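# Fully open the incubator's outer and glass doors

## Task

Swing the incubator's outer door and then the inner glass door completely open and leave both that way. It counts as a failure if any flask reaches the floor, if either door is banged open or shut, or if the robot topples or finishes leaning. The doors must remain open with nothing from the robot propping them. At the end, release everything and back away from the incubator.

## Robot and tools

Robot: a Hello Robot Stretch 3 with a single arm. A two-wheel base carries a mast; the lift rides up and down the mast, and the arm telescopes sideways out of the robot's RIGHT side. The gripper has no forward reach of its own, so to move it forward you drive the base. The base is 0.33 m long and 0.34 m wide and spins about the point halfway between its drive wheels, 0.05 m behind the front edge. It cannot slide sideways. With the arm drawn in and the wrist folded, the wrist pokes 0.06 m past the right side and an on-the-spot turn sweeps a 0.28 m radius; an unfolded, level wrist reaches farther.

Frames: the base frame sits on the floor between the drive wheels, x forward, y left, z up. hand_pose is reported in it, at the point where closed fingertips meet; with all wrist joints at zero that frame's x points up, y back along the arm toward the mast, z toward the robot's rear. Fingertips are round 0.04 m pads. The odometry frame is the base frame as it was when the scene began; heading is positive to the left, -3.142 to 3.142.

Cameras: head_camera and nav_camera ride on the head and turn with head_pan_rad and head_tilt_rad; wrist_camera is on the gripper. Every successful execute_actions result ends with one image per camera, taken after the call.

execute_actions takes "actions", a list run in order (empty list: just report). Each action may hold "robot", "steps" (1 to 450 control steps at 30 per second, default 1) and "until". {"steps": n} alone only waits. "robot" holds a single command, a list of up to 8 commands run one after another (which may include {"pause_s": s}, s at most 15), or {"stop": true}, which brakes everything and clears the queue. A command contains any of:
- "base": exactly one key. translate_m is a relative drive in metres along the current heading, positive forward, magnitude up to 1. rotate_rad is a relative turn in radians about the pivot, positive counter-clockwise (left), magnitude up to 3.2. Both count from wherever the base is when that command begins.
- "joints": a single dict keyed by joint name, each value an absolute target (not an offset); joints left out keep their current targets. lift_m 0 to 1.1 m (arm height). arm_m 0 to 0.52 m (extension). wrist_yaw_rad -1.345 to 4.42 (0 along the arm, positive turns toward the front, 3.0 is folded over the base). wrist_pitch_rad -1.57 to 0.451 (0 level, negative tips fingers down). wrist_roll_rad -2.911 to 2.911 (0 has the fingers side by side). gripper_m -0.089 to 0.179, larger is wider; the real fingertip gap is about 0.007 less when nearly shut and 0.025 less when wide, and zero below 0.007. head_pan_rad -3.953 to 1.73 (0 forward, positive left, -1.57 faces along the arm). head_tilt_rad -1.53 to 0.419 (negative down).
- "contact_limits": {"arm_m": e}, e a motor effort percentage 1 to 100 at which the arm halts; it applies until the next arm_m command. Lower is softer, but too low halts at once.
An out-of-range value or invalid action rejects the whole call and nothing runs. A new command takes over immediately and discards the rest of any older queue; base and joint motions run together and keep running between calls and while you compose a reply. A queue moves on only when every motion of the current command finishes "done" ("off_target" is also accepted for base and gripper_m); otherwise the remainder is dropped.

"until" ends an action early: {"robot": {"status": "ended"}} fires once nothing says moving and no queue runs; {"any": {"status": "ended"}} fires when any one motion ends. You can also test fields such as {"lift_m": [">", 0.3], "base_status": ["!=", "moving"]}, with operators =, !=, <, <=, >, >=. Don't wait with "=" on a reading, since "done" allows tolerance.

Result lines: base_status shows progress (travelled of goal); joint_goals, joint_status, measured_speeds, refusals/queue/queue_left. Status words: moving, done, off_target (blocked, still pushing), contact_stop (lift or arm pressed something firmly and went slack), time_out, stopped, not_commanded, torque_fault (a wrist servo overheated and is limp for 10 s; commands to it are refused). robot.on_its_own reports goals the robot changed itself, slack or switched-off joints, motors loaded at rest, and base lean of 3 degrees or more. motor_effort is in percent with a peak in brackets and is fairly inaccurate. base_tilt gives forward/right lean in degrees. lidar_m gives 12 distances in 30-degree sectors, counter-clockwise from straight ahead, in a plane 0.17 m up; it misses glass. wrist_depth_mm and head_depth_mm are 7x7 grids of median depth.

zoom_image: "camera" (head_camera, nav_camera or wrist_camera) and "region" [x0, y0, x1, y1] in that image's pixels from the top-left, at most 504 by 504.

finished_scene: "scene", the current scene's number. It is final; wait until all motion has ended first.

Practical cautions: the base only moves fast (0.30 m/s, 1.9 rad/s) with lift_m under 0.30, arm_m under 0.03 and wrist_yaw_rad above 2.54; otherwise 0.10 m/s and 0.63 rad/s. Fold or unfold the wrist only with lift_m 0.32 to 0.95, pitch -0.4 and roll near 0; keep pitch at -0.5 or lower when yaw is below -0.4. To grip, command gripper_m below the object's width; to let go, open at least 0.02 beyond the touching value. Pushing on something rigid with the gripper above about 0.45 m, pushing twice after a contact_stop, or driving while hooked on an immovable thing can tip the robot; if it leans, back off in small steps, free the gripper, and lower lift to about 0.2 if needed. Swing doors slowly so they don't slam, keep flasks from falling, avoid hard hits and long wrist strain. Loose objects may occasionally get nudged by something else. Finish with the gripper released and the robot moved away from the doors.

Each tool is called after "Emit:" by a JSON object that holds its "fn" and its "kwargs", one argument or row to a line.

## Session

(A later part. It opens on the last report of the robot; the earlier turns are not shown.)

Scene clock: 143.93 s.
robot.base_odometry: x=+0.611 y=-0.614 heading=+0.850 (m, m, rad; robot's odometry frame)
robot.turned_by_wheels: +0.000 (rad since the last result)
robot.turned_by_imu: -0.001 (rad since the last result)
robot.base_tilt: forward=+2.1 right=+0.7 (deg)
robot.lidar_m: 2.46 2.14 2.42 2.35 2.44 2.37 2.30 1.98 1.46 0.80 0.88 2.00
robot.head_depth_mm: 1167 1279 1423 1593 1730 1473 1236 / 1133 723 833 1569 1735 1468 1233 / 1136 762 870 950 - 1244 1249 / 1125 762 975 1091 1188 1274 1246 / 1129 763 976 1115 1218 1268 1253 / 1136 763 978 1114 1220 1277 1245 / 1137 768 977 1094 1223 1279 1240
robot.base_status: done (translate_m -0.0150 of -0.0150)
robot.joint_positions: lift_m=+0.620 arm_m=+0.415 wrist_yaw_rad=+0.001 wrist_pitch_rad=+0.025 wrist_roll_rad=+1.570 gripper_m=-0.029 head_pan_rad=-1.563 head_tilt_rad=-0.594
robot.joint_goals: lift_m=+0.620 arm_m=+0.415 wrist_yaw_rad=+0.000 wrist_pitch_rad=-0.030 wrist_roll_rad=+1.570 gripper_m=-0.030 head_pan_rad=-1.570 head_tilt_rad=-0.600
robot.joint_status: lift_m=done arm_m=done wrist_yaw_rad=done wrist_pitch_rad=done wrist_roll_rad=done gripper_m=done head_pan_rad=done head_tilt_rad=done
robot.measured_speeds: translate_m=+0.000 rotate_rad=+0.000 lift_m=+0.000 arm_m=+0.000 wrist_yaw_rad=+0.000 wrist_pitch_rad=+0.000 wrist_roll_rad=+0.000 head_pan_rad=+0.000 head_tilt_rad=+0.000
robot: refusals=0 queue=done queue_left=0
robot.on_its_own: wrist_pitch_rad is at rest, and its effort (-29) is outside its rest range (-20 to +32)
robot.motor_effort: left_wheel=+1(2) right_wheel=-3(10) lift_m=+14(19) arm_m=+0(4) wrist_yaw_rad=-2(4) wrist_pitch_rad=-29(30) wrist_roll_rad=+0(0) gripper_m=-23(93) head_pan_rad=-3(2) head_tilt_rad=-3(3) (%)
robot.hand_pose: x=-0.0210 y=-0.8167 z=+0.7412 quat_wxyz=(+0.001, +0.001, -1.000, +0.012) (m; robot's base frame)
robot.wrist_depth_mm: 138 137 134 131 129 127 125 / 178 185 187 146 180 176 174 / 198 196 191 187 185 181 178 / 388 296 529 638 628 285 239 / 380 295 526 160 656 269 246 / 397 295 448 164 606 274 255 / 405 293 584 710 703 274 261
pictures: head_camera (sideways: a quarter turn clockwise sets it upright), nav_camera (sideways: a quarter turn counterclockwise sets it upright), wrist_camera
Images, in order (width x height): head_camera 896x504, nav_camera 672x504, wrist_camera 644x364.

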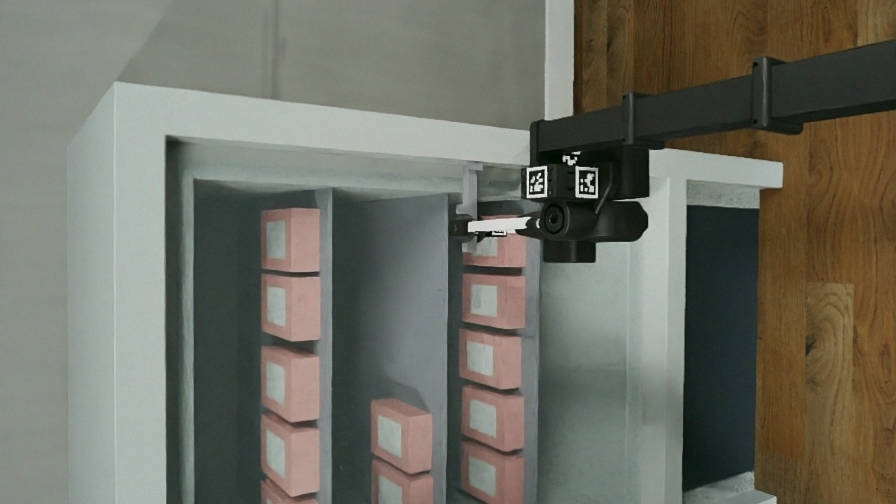

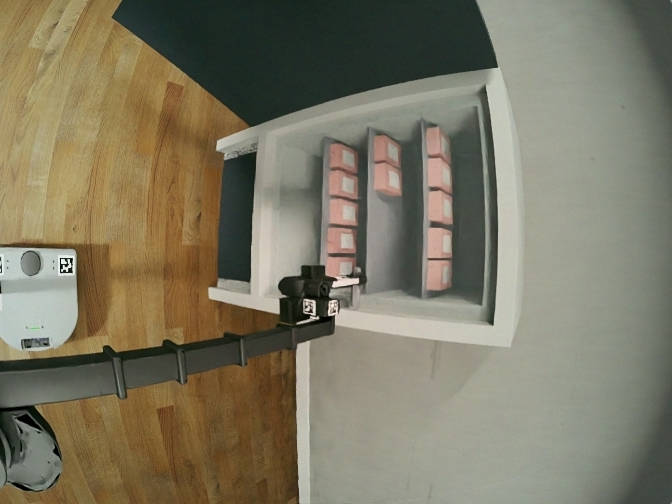

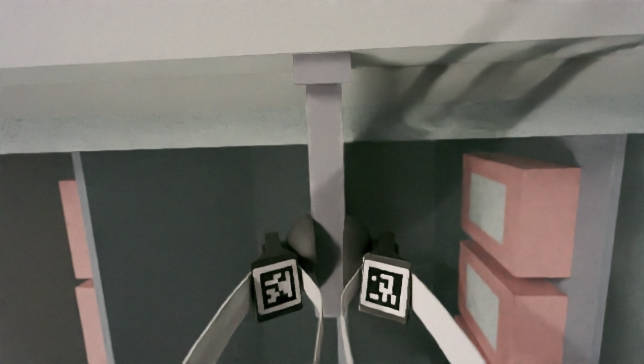

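Down is blocked. Try up.

Emit:
{"fn": "execute_actions", "kwargs": {
  "actions": [
    {"robot":{"joints":{"lift_m":0.69}},"steps":150,"until":{"robot":{"status":"ended"}}}
  ]
}}

Scene clock: 145.57 s.
robot.base_odometry: x=+0.611 y=-0.614 heading=+0.850 (m, m, rad; robot's odometry frame)
robot.turned_by_wheels: +0.000 (rad since the last result)
robot.turned_by_imu: +0.000 (rad since the last result)
robot.base_tilt: forward=+2.1 right=+0.8 (deg)
robot.lidar_m: 2.46 2.14 2.42 2.35 2.45 2.38 2.30 1.98 1.45 0.81 0.88 2.01
robot.head_depth_mm: 1159 1281 1410 1590 1735 1516 1271 / 1135 724 828 1576 1745 1469 1246 / 1124 760 870 928 1128 1219 1240 / 1130 761 967 1109 1180 1267 1243 / 1132 762 970 1113 1222 1272 1241 / 1124 767 974 1115 1226 1286 1240 / 1132 763 977 1093 1219 1280 1241
robot.base_status: done (translate_m -0.0150 of -0.0150)
robot.joint_positions: lift_m=+0.689 arm_m=+0.415 wrist_yaw_rad=+0.002 wrist_pitch_rad=-0.159 wrist_roll_rad=+1.573 gripper_m=-0.029 head_pan_rad=-1.563 head_tilt_rad=-0.594
robot.joint_goals: lift_m=+0.690 arm_m=+0.415 wrist_yaw_rad=+0.000 wrist_pitch_rad=-0.030 wrist_roll_rad=+1.570 gripper_m=-0.030 head_pan_rad=-1.570 head_tilt_rad=-0.600
robot.joint_status: lift_m=done arm_m=done wrist_yaw_rad=done wrist_pitch_rad=done wrist_roll_rad=done gripper_m=done head_pan_rad=done head_tilt_rad=done
robot.measured_speeds: translate_m=+0.000 rotate_rad=+0.000 lift_m=+0.000 arm_m=+0.000 wrist_yaw_rad=+0.000 wrist_pitch_rad=+0.000 wrist_roll_rad=+0.000 head_pan_rad=+0.000 head_tilt_rad=+0.000
robot: refusals=0 queue=done queue_left=0
robot.on_its_own: wrist_pitch_rad is at rest, and its effort (+66) is outside its rest range (-20 to +32)
robot.motor_effort: left_wheel=+2(1) right_wheel=-5(4) lift_m=+30(30) arm_m=+1(0) wrist_yaw_rad=-3(2) wrist_pitch_rad=+66(67) wrist_roll_rad=-1(1) gripper_m=-24(24) head_pan_rad=-3(3) head_tilt_rad=-3(3) (%)
robot.hand_pose: x=-0.0208 y=-0.8091 z=+0.7635 quat_wxyz=(-0.001, +0.001, -0.997, -0.080) (m; robot's base frame)
robot.wrist_depth_mm: 125 129 133 137 142 147 152 / 172 176 182 168 188 202 211 / 177 182 187 193 202 212 219 / 236 325 641 322 503 283 392 / 239 315 650 521 383 290 407 / 245 309 662 - - 299 411 / 253 303 628 700 579 305 434
pictures: head_camera (sideways: a quarter turn clockwise sets it upright), nav_camera (sideways: a quarter turn counterclockwise sets it upright), wrist_camera
Images, in order (width x height): head_camera 896x504, nav_camera 672x504, wrist_camera 644x364.

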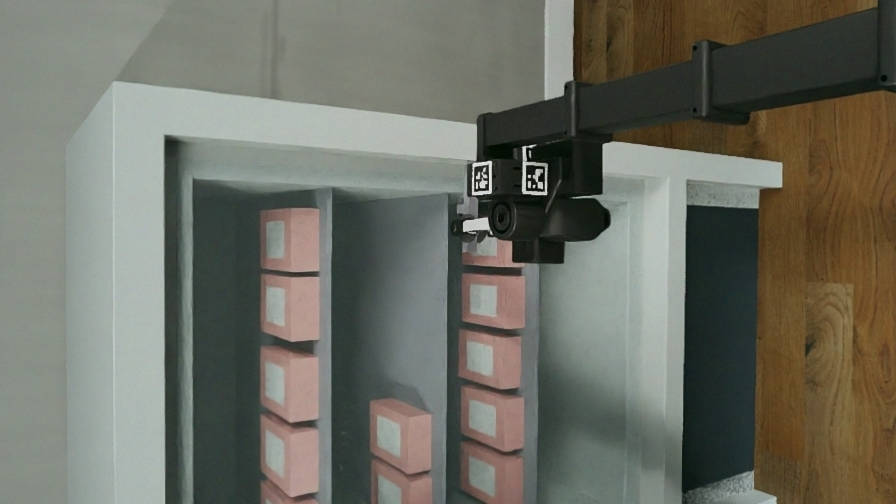

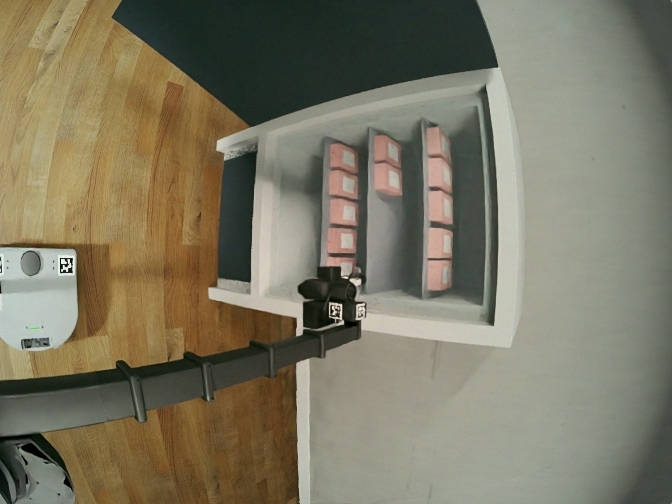

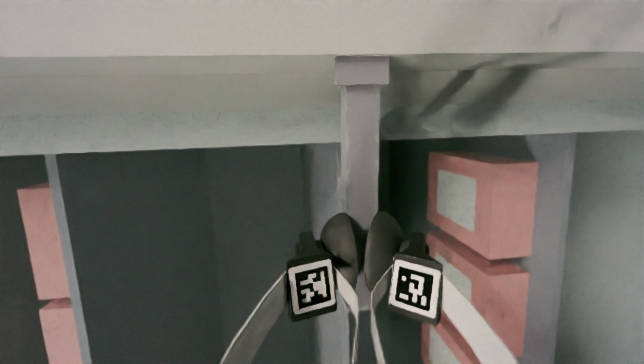

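Emit:
{"fn": "execute_actions", "kwargs": {
  "actions": [
    {"robot":{"joints":{"lift_m":0.65,"gripper_m":-0.045}},"steps":60,"until":{"robot":{"status":"ended"}}},
    {"robot":{"joints":{"arm_m":0.35},"contact_limits":{"arm_m":24}},"steps":150,"until":{"robot":{"status":"ended"}}}
  ]
}}

Scene clock: 148.53 s.
robot.base_odometry: x=+0.611 y=-0.614 heading=+0.850 (m, m, rad; robot's odometry frame)
robot.turned_by_wheels: +0.000 (rad since the last result)
robot.turned_by_imu: -0.001 (rad since the last result)
robot.base_tilt: forward=+2.1 right=+0.8 (deg)
robot.lidar_m: 2.46 2.14 2.42 2.35 2.45 2.37 2.30 1.98 1.45 0.80 0.88 2.00
robot.head_depth_mm: 1160 1272 1421 1599 1739 1464 1252 / 1142 720 829 1576 1724 - 1217 / 1127 760 874 950 1023 1266 1241 / 1126 765 970 1089 1183 1274 1245 / 1130 761 971 1116 1218 1273 1236 / 1131 766 978 1110 1222 1275 1237 / 1129 766 979 1093 1225 1283 1241
robot.base_status: done (translate_m -0.0150 of -0.0150)
robot.joint_positions: lift_m=+0.650 arm_m=+0.350 wrist_yaw_rad=+0.001 wrist_pitch_rad=-0.048 wrist_roll_rad=+1.573 gripper_m=-0.038 head_pan_rad=-1.563 head_tilt_rad=-0.594
robot.joint_goals: lift_m=+0.650 arm_m=+0.350 wrist_yaw_rad=+0.000 wrist_pitch_rad=-0.030 wrist_roll_rad=+1.570 gripper_m=-0.039 head_pan_rad=-1.570 head_tilt_rad=-0.600
robot.joint_status: lift_m=done arm_m=done wrist_yaw_rad=done wrist_pitch_rad=done wrist_roll_rad=done gripper_m=done head_pan_rad=done head_tilt_rad=done
robot.measured_speeds: translate_m=+0.000 rotate_rad=+0.000 lift_m=+0.000 arm_m=+0.000 wrist_yaw_rad=+0.000 wrist_pitch_rad=+0.000 wrist_roll_rad=+0.000 head_pan_rad=+0.000 head_tilt_rad=+0.000
robot: refusals=0 queue=done queue_left=0
robot.on_its_own: gripper_m is held at -0.039, not at your -0.045, by its stall guard, which is not easing now
robot.motor_effort: left_wheel=+0(2) right_wheel=-2(5) lift_m=+19(29) arm_m=-2(5) wrist_yaw_rad=-1(2) wrist_pitch_rad=+9(66) wrist_roll_rad=-1(1) gripper_m=-16(85) head_pan_rad=-3(2) head_tilt_rad=-3(3) (%)
robot.contact_limits: arm_m 24 (drawing in: default 15, maximum 24; extending or still: default 21, maximum 34)
robot.hand_pose: x=-0.0210 y=-0.7500 z=+0.7522 quat_wxyz=(-0.001, +0.001, -1.000, -0.024) (m; robot's base frame)
robot.wrist_depth_mm: 192 193 193 193 195 194 194 / 197 197 198 203 225 245 250 / 252 251 252 253 253 256 402 / 430 323 604 714 690 320 449 / 426 329 588 733 656 330 446 / 421 341 565 - 429 343 453 / 420 364 503 763 778 362 455
pictures: head_camera (sideways: a quarter turn clockwise sets it upright), nav_camera (sideways: a quarter turn counterclockwise sets it upright), wrist_camera
Images, in order (width x height): head_camera 896x504, nav_camera 672x504, wrist_camera 644x364.

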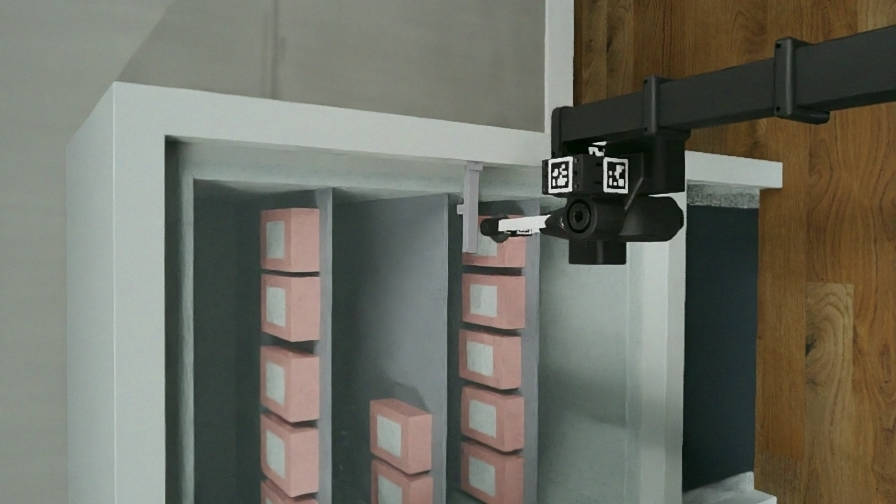

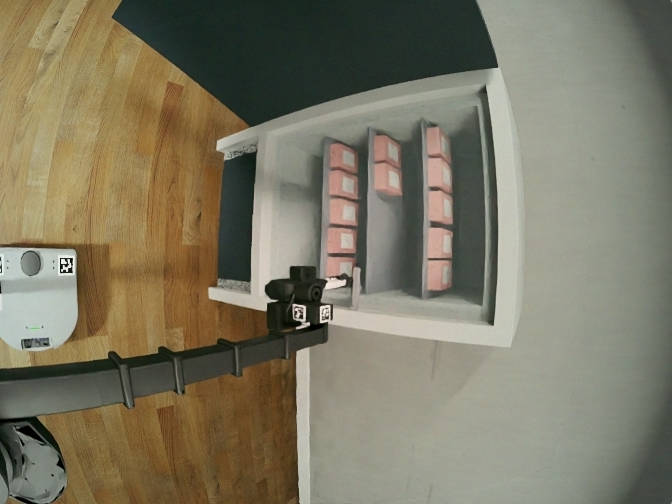

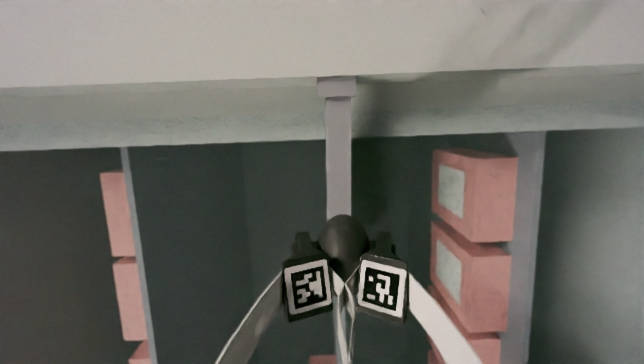

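Emit:
{"fn": "execute_actions", "kwargs": {
  "actions": [
    {"robot":[{"joints":{"wrist_roll_rad":0,"gripper_m":0.0,"lift_m":0.69},"base":{"translate_m":0.035}},{"joints":{"arm_m":0.42},"contact_limits":{"arm_m":8}}],"steps":300,"until":{"robot":{"status":"ended"}}},
    {"robot":{"joints":{"arm_m":0.41,"lift_m":0.63}},"steps":150,"until":{"robot":{"status":"ended"}}}
  ]
}}

Scene clock: 153.77 s.
robot.base_odometry: x=+0.634 y=-0.588 heading=+0.850 (m, m, rad; robot's odometry frame)
robot.turned_by_wheels: +0.000 (rad since the last result)
robot.turned_by_imu: -0.001 (rad since the last result)
robot.base_tilt: forward=+2.1 right=+0.8 (deg)
robot.lidar_m: 2.42 2.11 2.42 2.35 2.45 2.42 2.33 1.97 1.45 0.81 0.88 2.01
robot.head_depth_mm: 1159 1264 1419 1598 1736 1459 1267 / 1124 733 816 930 1754 1370 1212 / 1119 764 940 984 - 1244 1243 / 1125 762 974 1112 1221 1264 1250 / 1128 765 978 1113 1225 1276 1247 / 1131 767 977 1093 1229 1277 1244 / 1134 765 978 1095 1188 1264 1249
robot.base_status: done (translate_m +0.0350 of +0.0350)
robot.joint_positions: lift_m=+0.644 arm_m=+0.410 wrist_yaw_rad=-0.002 wrist_pitch_rad=+0.055 wrist_roll_rad=+0.000 gripper_m=+0.000 head_pan_rad=-1.563 head_tilt_rad=-0.594
robot.joint_goals: lift_m=+0.644 arm_m=+0.410 wrist_yaw_rad=+0.000 wrist_pitch_rad=-0.030 wrist_roll_rad=+0.000 gripper_m=+0.000 head_pan_rad=-1.570 head_tilt_rad=-0.600
robot.joint_status: lift_m=contact_stop arm_m=done wrist_yaw_rad=done wrist_pitch_rad=done wrist_roll_rad=done gripper_m=done head_pan_rad=done head_tilt_rad=done
robot.measured_speeds: translate_m=+0.000 rotate_rad=+0.000 lift_m=+0.002 arm_m=+0.000 wrist_yaw_rad=+0.000 wrist_pitch_rad=+0.000 wrist_roll_rad=+0.000 head_pan_rad=+0.000 head_tilt_rad=+0.000
robot: refusals=0 queue=dropped queue_left=0
robot.on_its_own: lift_m is slack since a contact_stop, until your next command for it (your +0.630 is given up); wrist_pitch_rad is at rest, and its effort (-44) is outside its rest range (-20 to +32)
robot.motor_effort: left_wheel=-1(3) right_wheel=+1(6) lift_m=+19(24) arm_m=-1(3) wrist_yaw_rad=+2(1) wrist_pitch_rad=-44(52) wrist_roll_rad=+1(6) gripper_m=-2(74) head_pan_rad=-2(3) head_tilt_rad=-3(3) (%)
robot.hand_pose: x=-0.0219 y=-0.8123 z=+0.7731 quat_wxyz=(+0.707, -0.020, -0.707, +0.019) (m; robot's base frame)
robot.wrist_depth_mm: 259 255 261 267 271 185 160 / 413 424 445 460 367 188 161 / 521 655 657 645 398 190 161 / 470 661 656 642 405 194 162 / 282 330 317 359 296 196 163 / 499 597 594 - 182 162 156 / 404 394 386 383 360 201 159
pictures: head_camera (sideways: a quarter turn clockwise sets it upright), nav_camera (sideways: a quarter turn counterclockwise sets it upright), wrist_camera
Images, in order (width x height): head_camera 896x504, nav_camera 672x504, wrist_camera 644x364.

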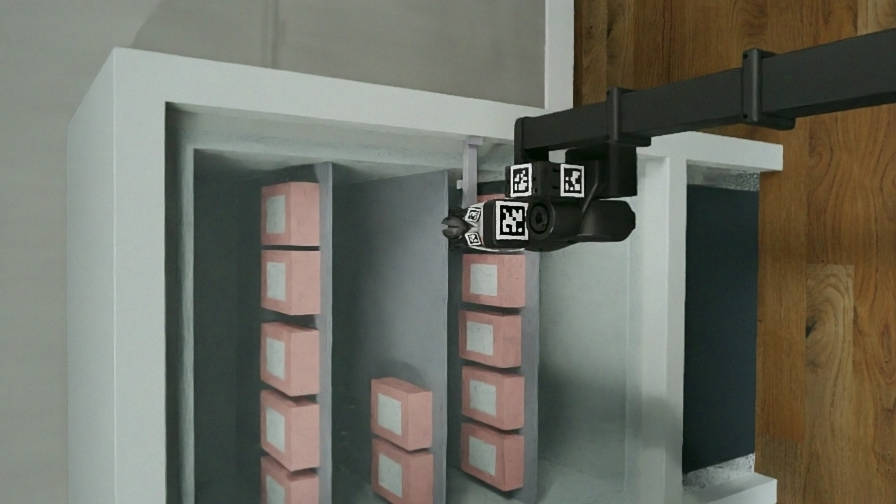

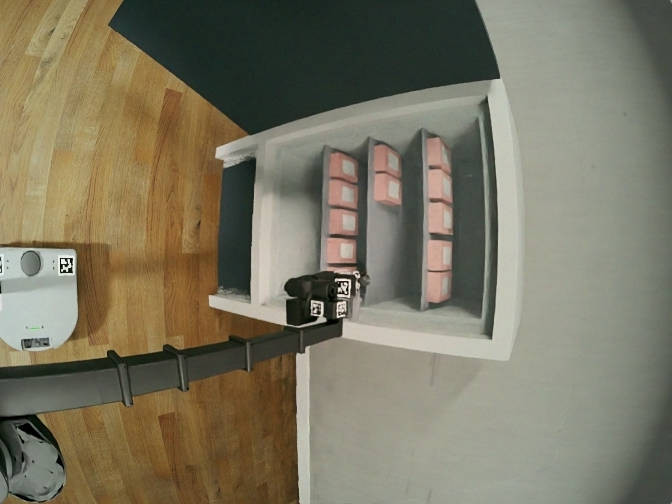

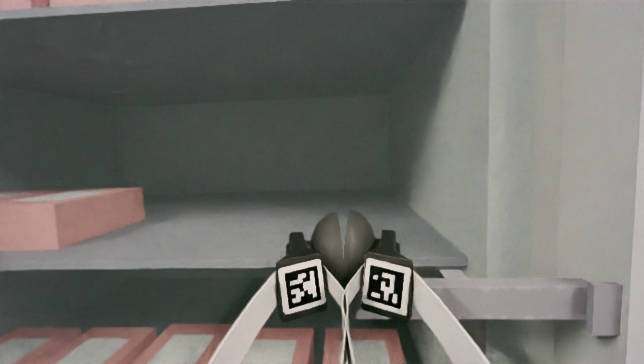

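Emit:
{"fn": "execute_actions", "kwargs": {
  "actions": [
    {"robot":[{"joints":{"lift_m":0.7,"arm_m":0.33}},{"joints":{"lift_m":0.6}},{"joints":{"arm_m":0.415}},{"joints":{"lift_m":0.68}}],"steps":400,"until":{"robot":{"status":"ended"}}}
  ]
}}

Scene clock: 160.97 s.
robot.base_odometry: x=+0.634 y=-0.588 heading=+0.850 (m, m, rad; robot's odometry frame)
robot.turned_by_wheels: +0.000 (rad since the last result)
robot.turned_by_imu: -0.001 (rad since the last result)
robot.base_tilt: forward=+2.1 right=+0.7 (deg)
robot.lidar_m: 2.42 2.11 2.41 2.35 2.45 2.41 2.33 1.98 1.45 0.81 0.88 2.00
robot.head_depth_mm: 1161 1260 1424 1601 1753 1504 1272 / 1122 734 814 922 1728 1281 1232 / 1124 761 942 963 1158 1247 1236 / 1128 764 970 1111 1215 1271 1243 / 1129 763 974 1108 1223 1269 1252 / 1128 766 973 1088 1227 1285 1249 / 1128 763 979 1095 1186 1265 1247
robot.base_status: done (translate_m +0.0350 of +0.0350)
robot.joint_positions: lift_m=+0.680 arm_m=+0.415 wrist_yaw_rad=+0.007 wrist_pitch_rad=-0.090 wrist_roll_rad=+0.001 gripper_m=+0.000 head_pan_rad=-1.563 head_tilt_rad=-0.594
robot.joint_goals: lift_m=+0.680 arm_m=+0.415 wrist_yaw_rad=+0.000 wrist_pitch_rad=-0.030 wrist_roll_rad=+0.000 gripper_m=+0.000 head_pan_rad=-1.570 head_tilt_rad=-0.600
robot.joint_status: lift_m=done arm_m=done wrist_yaw_rad=done wrist_pitch_rad=done wrist_roll_rad=done gripper_m=done head_pan_rad=done head_tilt_rad=done
robot.measured_speeds: translate_m=+0.000 rotate_rad=+0.000 lift_m=+0.000 arm_m=+0.000 wrist_yaw_rad=+0.000 wrist_pitch_rad=+0.000 wrist_roll_rad=+0.000 head_pan_rad=+0.000 head_tilt_rad=+0.000
robot: refusals=0 queue=done queue_left=0
robot.motor_effort: left_wheel=+2(2) right_wheel=-9(8) lift_m=+24(26) arm_m=+2(2) wrist_yaw_rad=-7(7) wrist_pitch_rad=+30(44) wrist_roll_rad=-1(0) gripper_m=-3(3) head_pan_rad=-2(3) head_tilt_rad=-3(3) (%)
robot.hand_pose: x=-0.0196 y=-0.8128 z=+0.7714 quat_wxyz=(+0.706, +0.035, -0.706, -0.030) (m; robot's base frame)
robot.wrist_depth_mm: 335 347 363 384 343 177 165 / 509 626 613 608 415 178 165 / 508 658 646 629 425 183 166 / 310 366 411 388 335 189 166 / 288 276 289 283 157 197 168 / 465 516 469 - 275 200 154 / 346 346 342 333 329 168 170
pictures: head_camera (sideways: a quarter turn clockwise sets it upright), nav_camera (sideways: a quarter turn counterclockwise sets it upright), wrist_camera
Images, in order (width x height): head_camera 896x504, nav_camera 672x504, wrist_camera 644x364.

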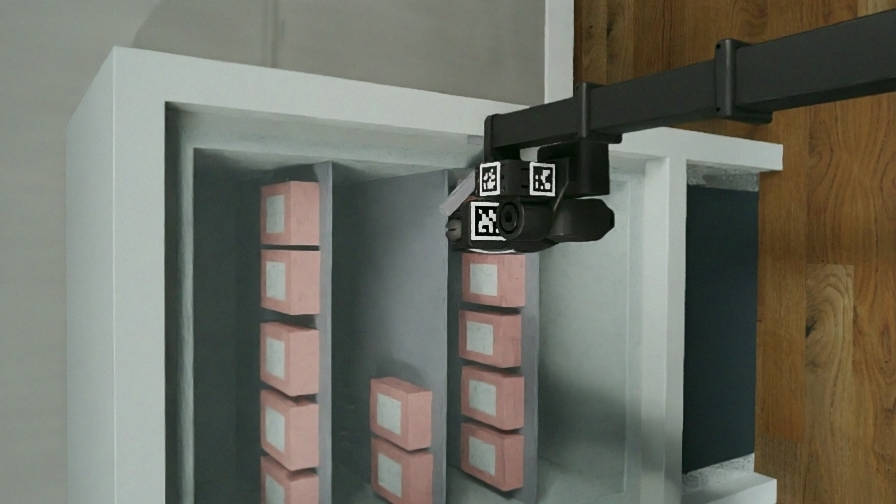

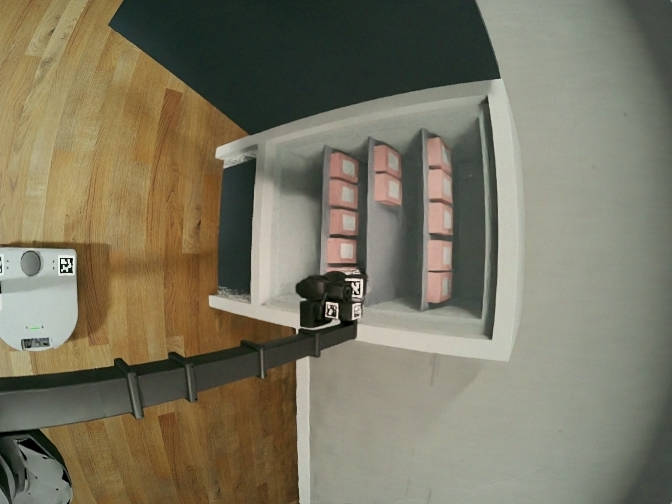

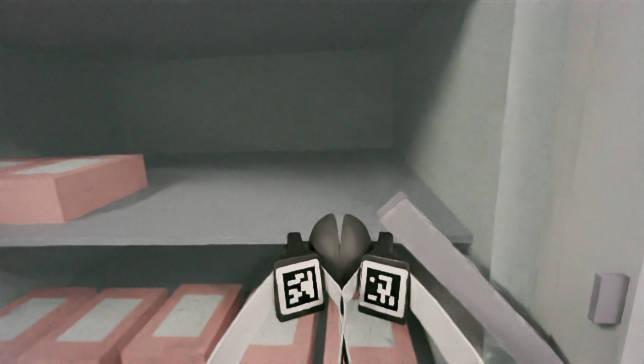

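Emit:
{"fn": "execute_actions", "kwargs": {
  "actions": [
    {"robot":[{"joints":{"lift_m":0.70},"base":{"translate_m":-0.06}},{"joints":{"arm_m":0.27,"lift_m":0.68,"gripper_m":0.08}}],"steps":400,"until":{"robot":{"status":"ended"}}}
  ]
}}

Scene clock: 165.80 s.
robot.base_odometry: x=+0.594 y=-0.633 heading=+0.850 (m, m, rad; robot's odometry frame)
robot.turned_by_wheels: +0.000 (rad since the last result)
robot.turned_by_imu: -0.001 (rad since the last result)
robot.base_tilt: forward=+2.1 right=+0.7 (deg)
robot.lidar_m: 2.48 2.17 2.40 2.35 2.45 2.35 2.27 1.98 1.45 0.80 0.88 2.00
robot.head_depth_mm: 1162 1278 1421 1593 1731 1524 1304 / 1150 1241 1408 1597 1747 - 1241 / 1118 751 832 933 1021 1328 1243 / 1127 763 971 1109 1161 1289 1245 / 1120 762 972 1111 1228 1276 1243 / 1128 767 974 1112 1228 1278 1250 / 1133 765 984 1086 1211 1286 1244
robot.base_status: done (translate_m -0.0600 of -0.0600)
robot.joint_positions: lift_m=+0.680 arm_m=+0.270 wrist_yaw_rad=+0.255 wrist_pitch_rad=-0.046 wrist_roll_rad=-0.003 gripper_m=+0.080 head_pan_rad=-1.563 head_tilt_rad=-0.594
robot.joint_goals: lift_m=+0.680 arm_m=+0.270 wrist_yaw_rad=+0.253 wrist_pitch_rad=-0.030 wrist_roll_rad=+0.000 gripper_m=+0.080 head_pan_rad=-1.570 head_tilt_rad=-0.600
robot.joint_status: lift_m=done arm_m=done wrist_yaw_rad=done wrist_pitch_rad=done wrist_roll_rad=done gripper_m=done head_pan_rad=done head_tilt_rad=done
robot.measured_speeds: translate_m=+0.000 rotate_rad=+0.000 lift_m=+0.000 arm_m=+0.000 wrist_yaw_rad=+0.000 wrist_pitch_rad=+0.000 wrist_roll_rad=+0.000 head_pan_rad=+0.000 head_tilt_rad=+0.000
robot: refusals=0 queue=done queue_left=0
robot.on_its_own: wrist_yaw_rad is held at +0.253, not at your +0.000, by its stall guard, which is not easing now
robot.motor_effort: left_wheel=+1(24) right_wheel=-2(86) lift_m=+18(26) arm_m=+0(5) wrist_yaw_rad=+0(100) wrist_pitch_rad=+8(30) wrist_roll_rad=+2(1) gripper_m=+0(96) head_pan_rad=-3(3) head_tilt_rad=-2(3) (%)
robot.hand_pose: x=+0.0428 y=-0.6618 z=+0.7831 quat_wxyz=(+0.704, +0.106, -0.698, +0.074) (m; robot's base frame)
robot.wrist_depth_mm: 457 524 444 383 359 286 224 / 467 527 643 699 710 293 231 / 473 580 835 827 750 299 235 / 484 523 507 510 480 306 243 / 496 580 748 782 767 311 250 / 524 553 - 494 482 301 263 / 527 557 690 638 432 344 272
pictures: head_camera (sideways: a quarter turn clockwise sets it upright), nav_camera (sideways: a quarter turn counterclockwise sets it upright), wrist_camera
Images, in order (width x height): head_camera 896x504, nav_camera 672x504, wrist_camera 644x364.

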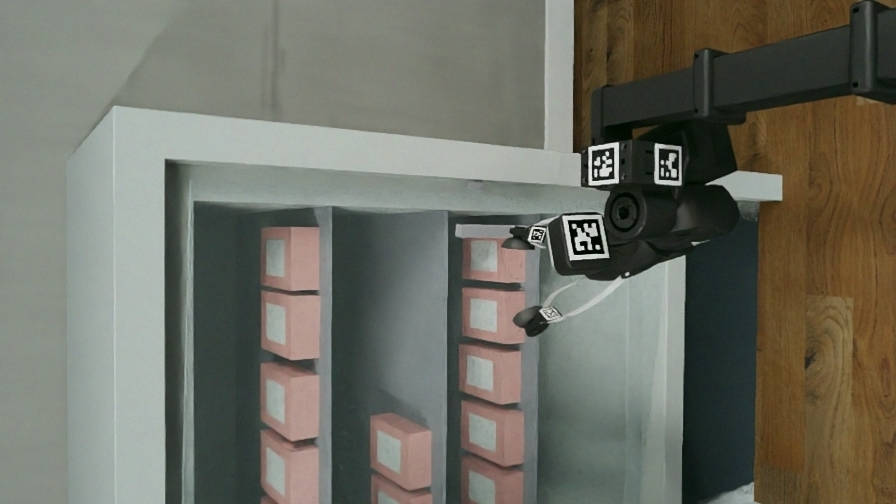

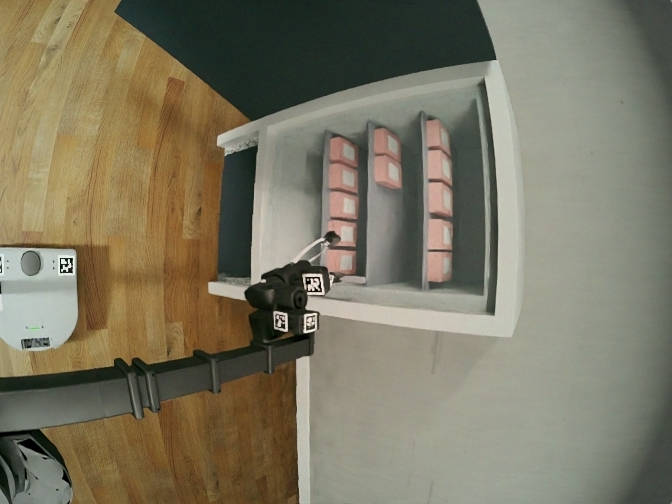

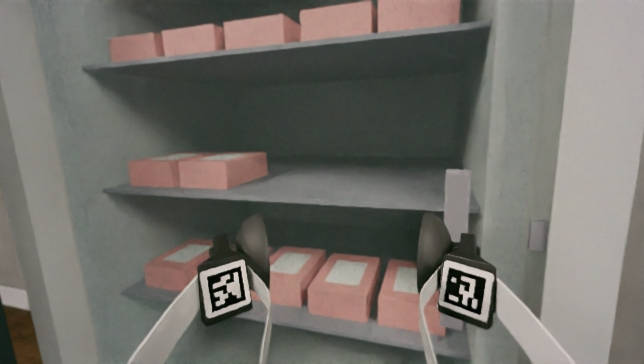

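Emit:
{"fn": "execute_actions", "kwargs": {
  "actions": [
    {"robot":[{"joints":{"wrist_yaw_rad":0,"gripper_m":0.065}},{"joints":{"arm_m":0.43},"contact_limits":{"arm_m":8}}],"steps":300,"until":{"robot":{"status":"ended"}}}
  ]
}}

Scene clock: 169.30 s.
robot.base_odometry: x=+0.594 y=-0.633 heading=+0.850 (m, m, rad; robot's odometry frame)
robot.turned_by_wheels: +0.000 (rad since the last result)
robot.turned_by_imu: -0.001 (rad since the last result)
robot.base_tilt: forward=+2.1 right=+0.7 (deg)
robot.lidar_m: 2.48 2.17 2.40 2.35 2.45 2.36 2.27 1.98 1.45 0.80 0.88 2.00
robot.head_depth_mm: 1168 1281 1424 1600 1732 1498 1268 / 1148 1249 1396 1600 1746 1437 1228 / 1124 751 832 908 1128 1242 1238 / 1128 763 974 1085 1189 1268 1239 / 1128 763 976 1112 1220 1272 1247 / 1127 766 973 1119 1220 1277 1250 / 1130 765 982 1096 1224 1281 1246
robot.base_status: done (translate_m -0.0600 of -0.0600)
robot.joint_positions: lift_m=+0.680 arm_m=+0.425 wrist_yaw_rad=-0.005 wrist_pitch_rad=-0.053 wrist_roll_rad=-0.003 gripper_m=+0.065 head_pan_rad=-1.563 head_tilt_rad=-0.594
robot.joint_goals: lift_m=+0.680 arm_m=+0.425 wrist_yaw_rad=+0.000 wrist_pitch_rad=-0.030 wrist_roll_rad=+0.000 gripper_m=+0.065 head_pan_rad=-1.570 head_tilt_rad=-0.600
robot.joint_status: lift_m=done arm_m=contact_stop wrist_yaw_rad=done wrist_pitch_rad=done wrist_roll_rad=done gripper_m=done head_pan_rad=done head_tilt_rad=done
robot.measured_speeds: translate_m=+0.000 rotate_rad=+0.000 lift_m=+0.000 arm_m=-0.006 wrist_yaw_rad=+0.000 wrist_pitch_rad=+0.000 wrist_roll_rad=+0.000 head_pan_rad=+0.000 head_tilt_rad=+0.000
robot: refusals=0 queue=dropped queue_left=0
robot.on_its_own: arm_m is slack since a contact_stop, until your next command for it (your +0.430 is given up)
robot.motor_effort: left_wheel=-1(0) right_wheel=+1(2) lift_m=+18(18) arm_m=+4(9) wrist_yaw_rad=+4(4) wrist_pitch_rad=+11(12) wrist_roll_rad=+1(1) gripper_m=-2(58) head_pan_rad=-3(2) head_tilt_rad=-3(3) (%)
robot.contact_limits: arm_m 8 (drawing in: default 15, maximum 24; extending or still: default 21, maximum 34)
robot.hand_pose: x=-0.0227 y=-0.8243 z=+0.7813 quat_wxyz=(+0.708, +0.017, -0.706, -0.021) (m; robot's base frame)
robot.wrist_depth_mm: 273 280 287 301 167 128 116 / 538 625 608 596 172 129 120 / 589 646 627 628 176 130 123 / 381 540 514 488 181 131 127 / 304 297 313 258 188 134 132 / 532 528 - 231 197 138 137 / 374 371 365 325 202 146 142
pictures: head_camera (sideways: a quarter turn clockwise sets it upright), nav_camera (sideways: a quarter turn counterclockwise sets it upright), wrist_camera
Images, in order (width x height): head_camera 896x504, nav_camera 672x504, wrist_camera 644x364.

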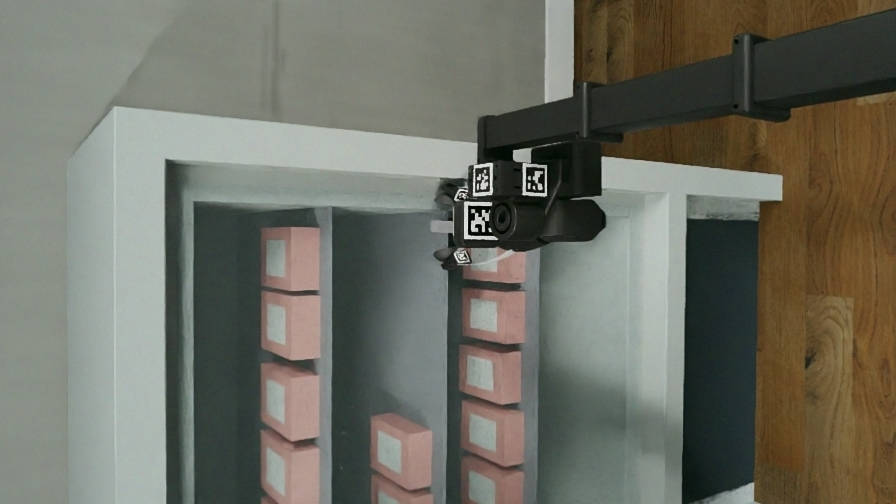

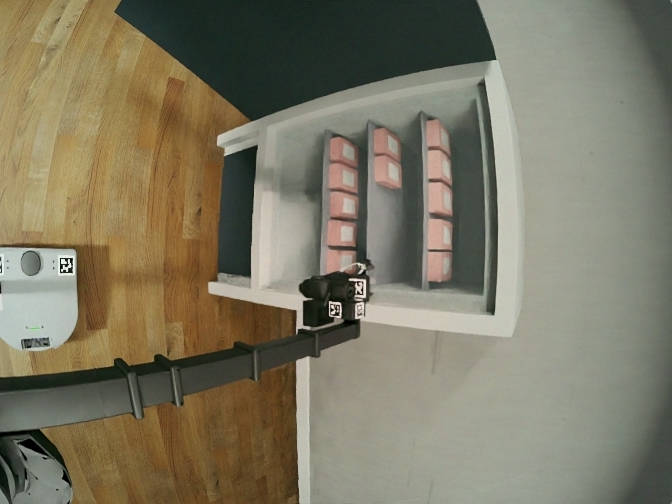

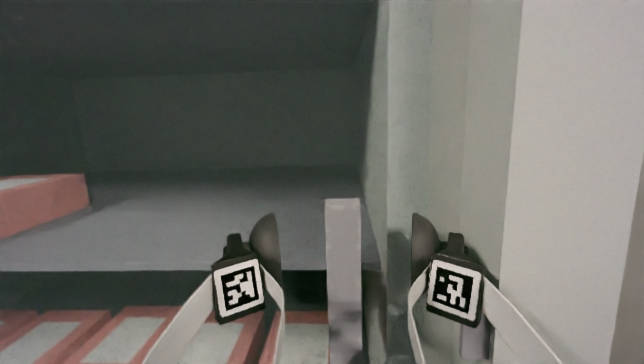

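Emit:
{"fn": "execute_actions", "kwargs": {
  "actions": [
    {"robot":[{"joints":{"arm_m":0.412,"lift_m":0.66}},{"joints":{"gripper_m":-0.06}}],"steps":100,"until":{"robot":{"status":"ended"}}},
    {"robot":{"joints":{"arm_m":0.30,"wrist_yaw_rad":-0.3},"base":{"translate_m":0.075}},"steps":150,"until":{"robot":{"status":"ended"}}}
  ]
}}

Scene clock: 174.17 s.
robot.base_odometry: x=+0.644 y=-0.576 heading=+0.851 (m, m, rad; robot's odometry frame)
robot.turned_by_wheels: +0.001 (rad since the last result)
robot.turned_by_imu: +0.001 (rad since the last result)
robot.base_tilt: forward=+2.1 right=+0.7 (deg)
robot.lidar_m: 2.41 2.10 2.43 2.35 2.45 2.43 2.35 1.97 1.45 0.82 0.88 2.00
robot.head_depth_mm: 1145 1226 1422 1600 1734 1467 1268 / 1120 737 817 915 1358 - 1234 / 1123 762 956 1056 - 1335 1245 / 1129 763 971 1107 1218 1296 1246 / 1129 766 972 1111 1224 1273 1245 / 1131 768 973 1098 1220 1277 1240 / 1130 770 978 1095 1170 1271 1242
robot.base_status: done (translate_m +0.0750 of +0.0750)
robot.joint_positions: lift_m=+0.660 arm_m=+0.300 wrist_yaw_rad=-0.259 wrist_pitch_rad=-0.048 wrist_roll_rad=-0.004 gripper_m=-0.052 head_pan_rad=-1.563 head_tilt_rad=-0.594
robot.joint_goals: lift_m=+0.660 arm_m=+0.300 wrist_yaw_rad=-0.300 wrist_pitch_rad=-0.030 wrist_roll_rad=+0.000 gripper_m=-0.051 head_pan_rad=-1.570 head_tilt_rad=-0.600
robot.joint_status: lift_m=done arm_m=done wrist_yaw_rad=off_target wrist_pitch_rad=done wrist_roll_rad=done gripper_m=done head_pan_rad=done head_tilt_rad=done
robot.measured_speeds: translate_m=+0.000 rotate_rad=+0.000 lift_m=+0.000 arm_m=+0.000 wrist_yaw_rad=+0.000 wrist_pitch_rad=+0.000 wrist_roll_rad=+0.000 head_pan_rad=+0.000 head_tilt_rad=+0.000
robot: refusals=0 queue=dropped queue_left=0
robot.on_its_own: gripper_m is held at -0.051, not at your -0.060, by its stall guard, which is still easing; right_wheel is at rest, and its effort (-31) is outside its rest range (-18 to +18); wrist_yaw_rad is at rest, and its effort (-38) is outside its rest range (-12 to +12)
robot.motor_effort: left_wheel=+9(27) right_wheel=-31(75) lift_m=+17(19) arm_m=-2(3) wrist_yaw_rad=-38(93) wrist_pitch_rad=+9(11) wrist_roll_rad=+2(2) gripper_m=-9(100) head_pan_rad=-2(3) head_tilt_rad=-3(3) (%)
robot.hand_pose: x=-0.0867 y=-0.6916 z=+0.7625 quat_wxyz=(+0.700, -0.074, -0.702, -0.109) (m; robot's base frame)
robot.wrist_depth_mm: 337 348 359 317 263 908 956 / 640 663 693 377 268 959 992 / 654 686 724 401 276 970 - / 393 444 427 330 287 - - / 670 710 741 248 295 - - / 458 448 443 - 309 - - / 370 378 390 369 322 - -
pictures: head_camera (sideways: a quarter turn clockwise sets it upright), nav_camera (sideways: a quarter turn counterclockwise sets it upright), wrist_camera
Images, in order (width x height): head_camera 896x504, nav_camera 672x504, wrist_camera 644x364.

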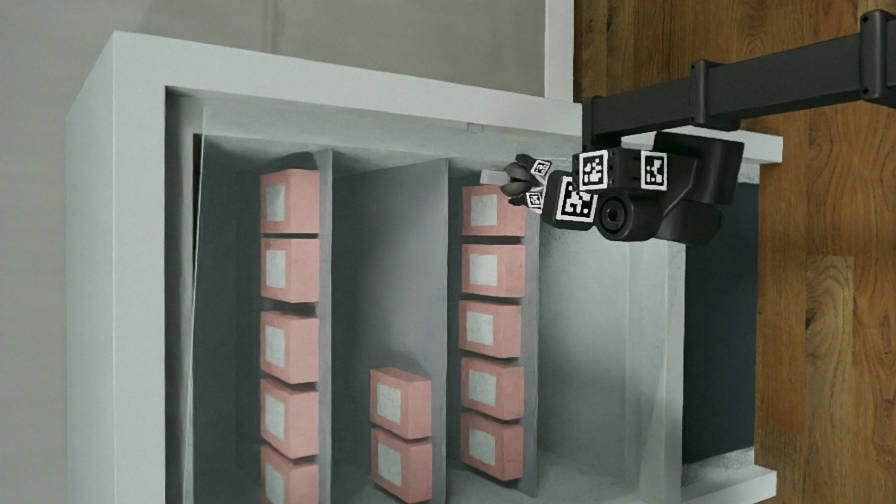

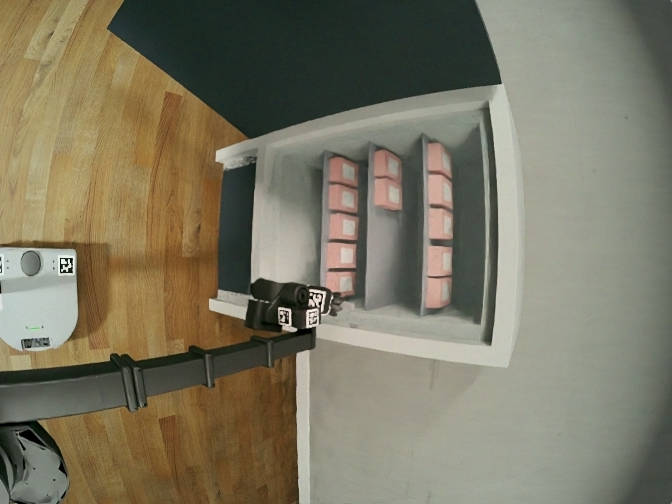

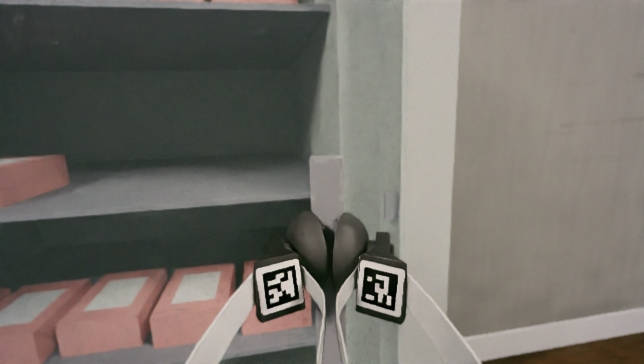

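Emit:
{"fn": "execute_actions", "kwargs": {
  "actions": [
    {"robot":{"joints":{"gripper_m":0.06,"wrist_yaw_rad":-0.25}},"steps":60,"until":{"robot":{"status":"ended"}}},
    {"robot":{"joints":{"arm_m":0.37,"lift_m":0.65},"base":{"translate_m":-0.01},"contact_limits":{"arm_m":8}},"steps":100,"until":{"robot":{"status":"ended"}}}
  ]
}}

Scene clock: 177.83 s.
robot.base_odometry: x=+0.637 y=-0.584 heading=+0.850 (m, m, rad; robot's odometry frame)
robot.turned_by_wheels: -0.001 (rad since the last result)
robot.turned_by_imu: -0.002 (rad since the last result)
robot.base_tilt: forward=+2.1 right=+0.8 (deg)
robot.lidar_m: 2.42 2.10 2.42 2.35 2.45 2.41 2.33 1.98 1.45 0.81 0.88 2.00
robot.head_depth_mm: 1150 1259 1429 1607 1734 1465 1276 / 1118 732 815 919 1735 - 1237 / 1126 761 956 1003 - 1271 1249 / 1128 762 968 1109 1217 1266 1244 / 1134 767 973 1111 1223 1268 1246 / 1126 764 974 1094 1226 1280 1245 / 1129 767 976 1089 1188 1256 1244
robot.base_status: done (translate_m -0.0100 of -0.0100)
robot.joint_positions: lift_m=+0.650 arm_m=+0.370 wrist_yaw_rad=-0.249 wrist_pitch_rad=-0.049 wrist_roll_rad=-0.003 gripper_m=+0.060 head_pan_rad=-1.563 head_tilt_rad=-0.594
robot.joint_goals: lift_m=+0.650 arm_m=+0.370 wrist_yaw_rad=-0.250 wrist_pitch_rad=-0.030 wrist_roll_rad=+0.000 gripper_m=+0.060 head_pan_rad=-1.570 head_tilt_rad=-0.600
robot.joint_status: lift_m=done arm_m=done wrist_yaw_rad=done wrist_pitch_rad=done wrist_roll_rad=done gripper_m=done head_pan_rad=done head_tilt_rad=done
robot.measured_speeds: translate_m=+0.000 rotate_rad=+0.000 lift_m=+0.000 arm_m=+0.000 wrist_yaw_rad=+0.000 wrist_pitch_rad=+0.000 wrist_roll_rad=+0.000 head_pan_rad=+0.000 head_tilt_rad=+0.000
robot: refusals=0 queue=done queue_left=0
robot.motor_effort: left_wheel=+0(7) right_wheel=-2(25) lift_m=+18(19) arm_m=+3(3) wrist_yaw_rad=-1(25) wrist_pitch_rad=+9(9) wrist_roll_rad=+2(2) gripper_m=+0(81) head_pan_rad=-2(2) head_tilt_rad=-3(3) (%)
robot.contact_limits: arm_m 8 (drawing in: default 15, maximum 24; extending or still: default 21, maximum 34)
robot.hand_pose: x=-0.0842 y=-0.7616 z=+0.7524 quat_wxyz=(+0.701, -0.070, -0.702, -0.105) (m; robot's base frame)
robot.wrist_depth_mm: 371 385 393 317 218 198 875 / 588 607 630 335 225 203 928 / 592 627 639 346 229 877 946 / 384 385 369 251 234 923 978 / 632 650 665 259 261 955 - / 514 503 529 267 272 - - / 329 332 331 333 252 - -
pictures: head_camera (sideways: a quarter turn clockwise sets it upright), nav_camera (sideways: a quarter turn counterclockwise sets it upright), wrist_camera
Images, in order (width x height): head_camera 896x504, nav_camera 672x504, wrist_camera 644x364.

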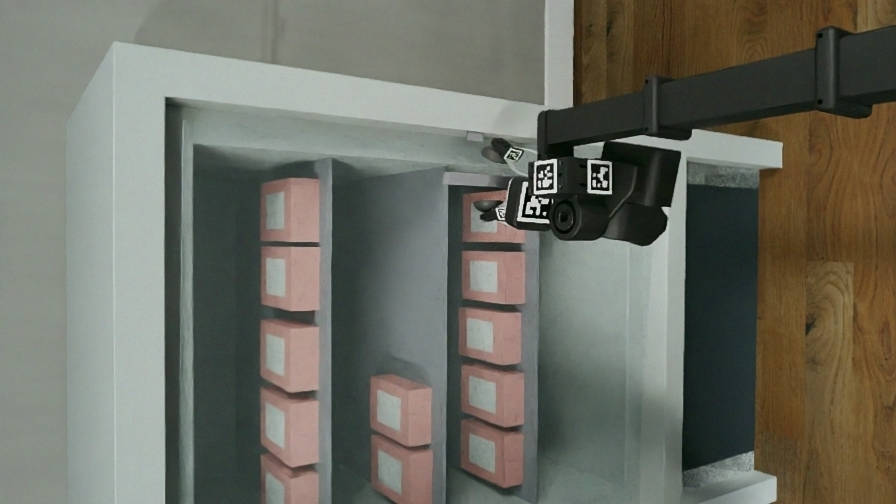

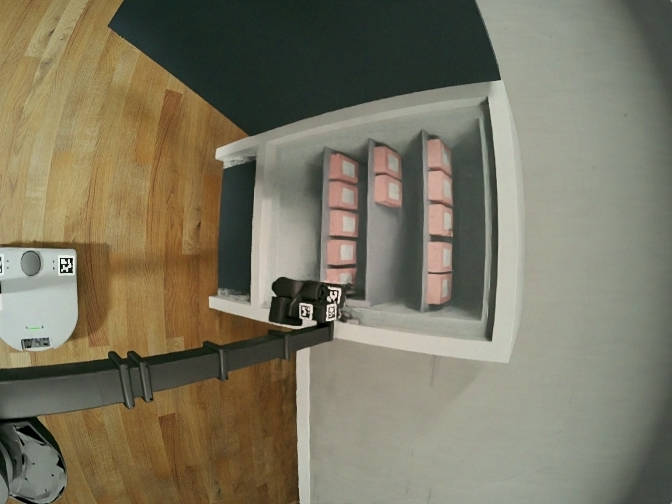

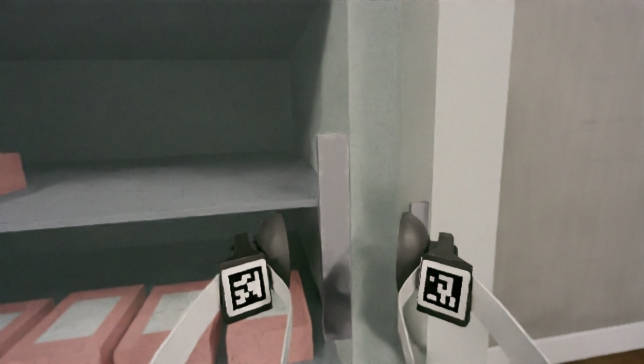

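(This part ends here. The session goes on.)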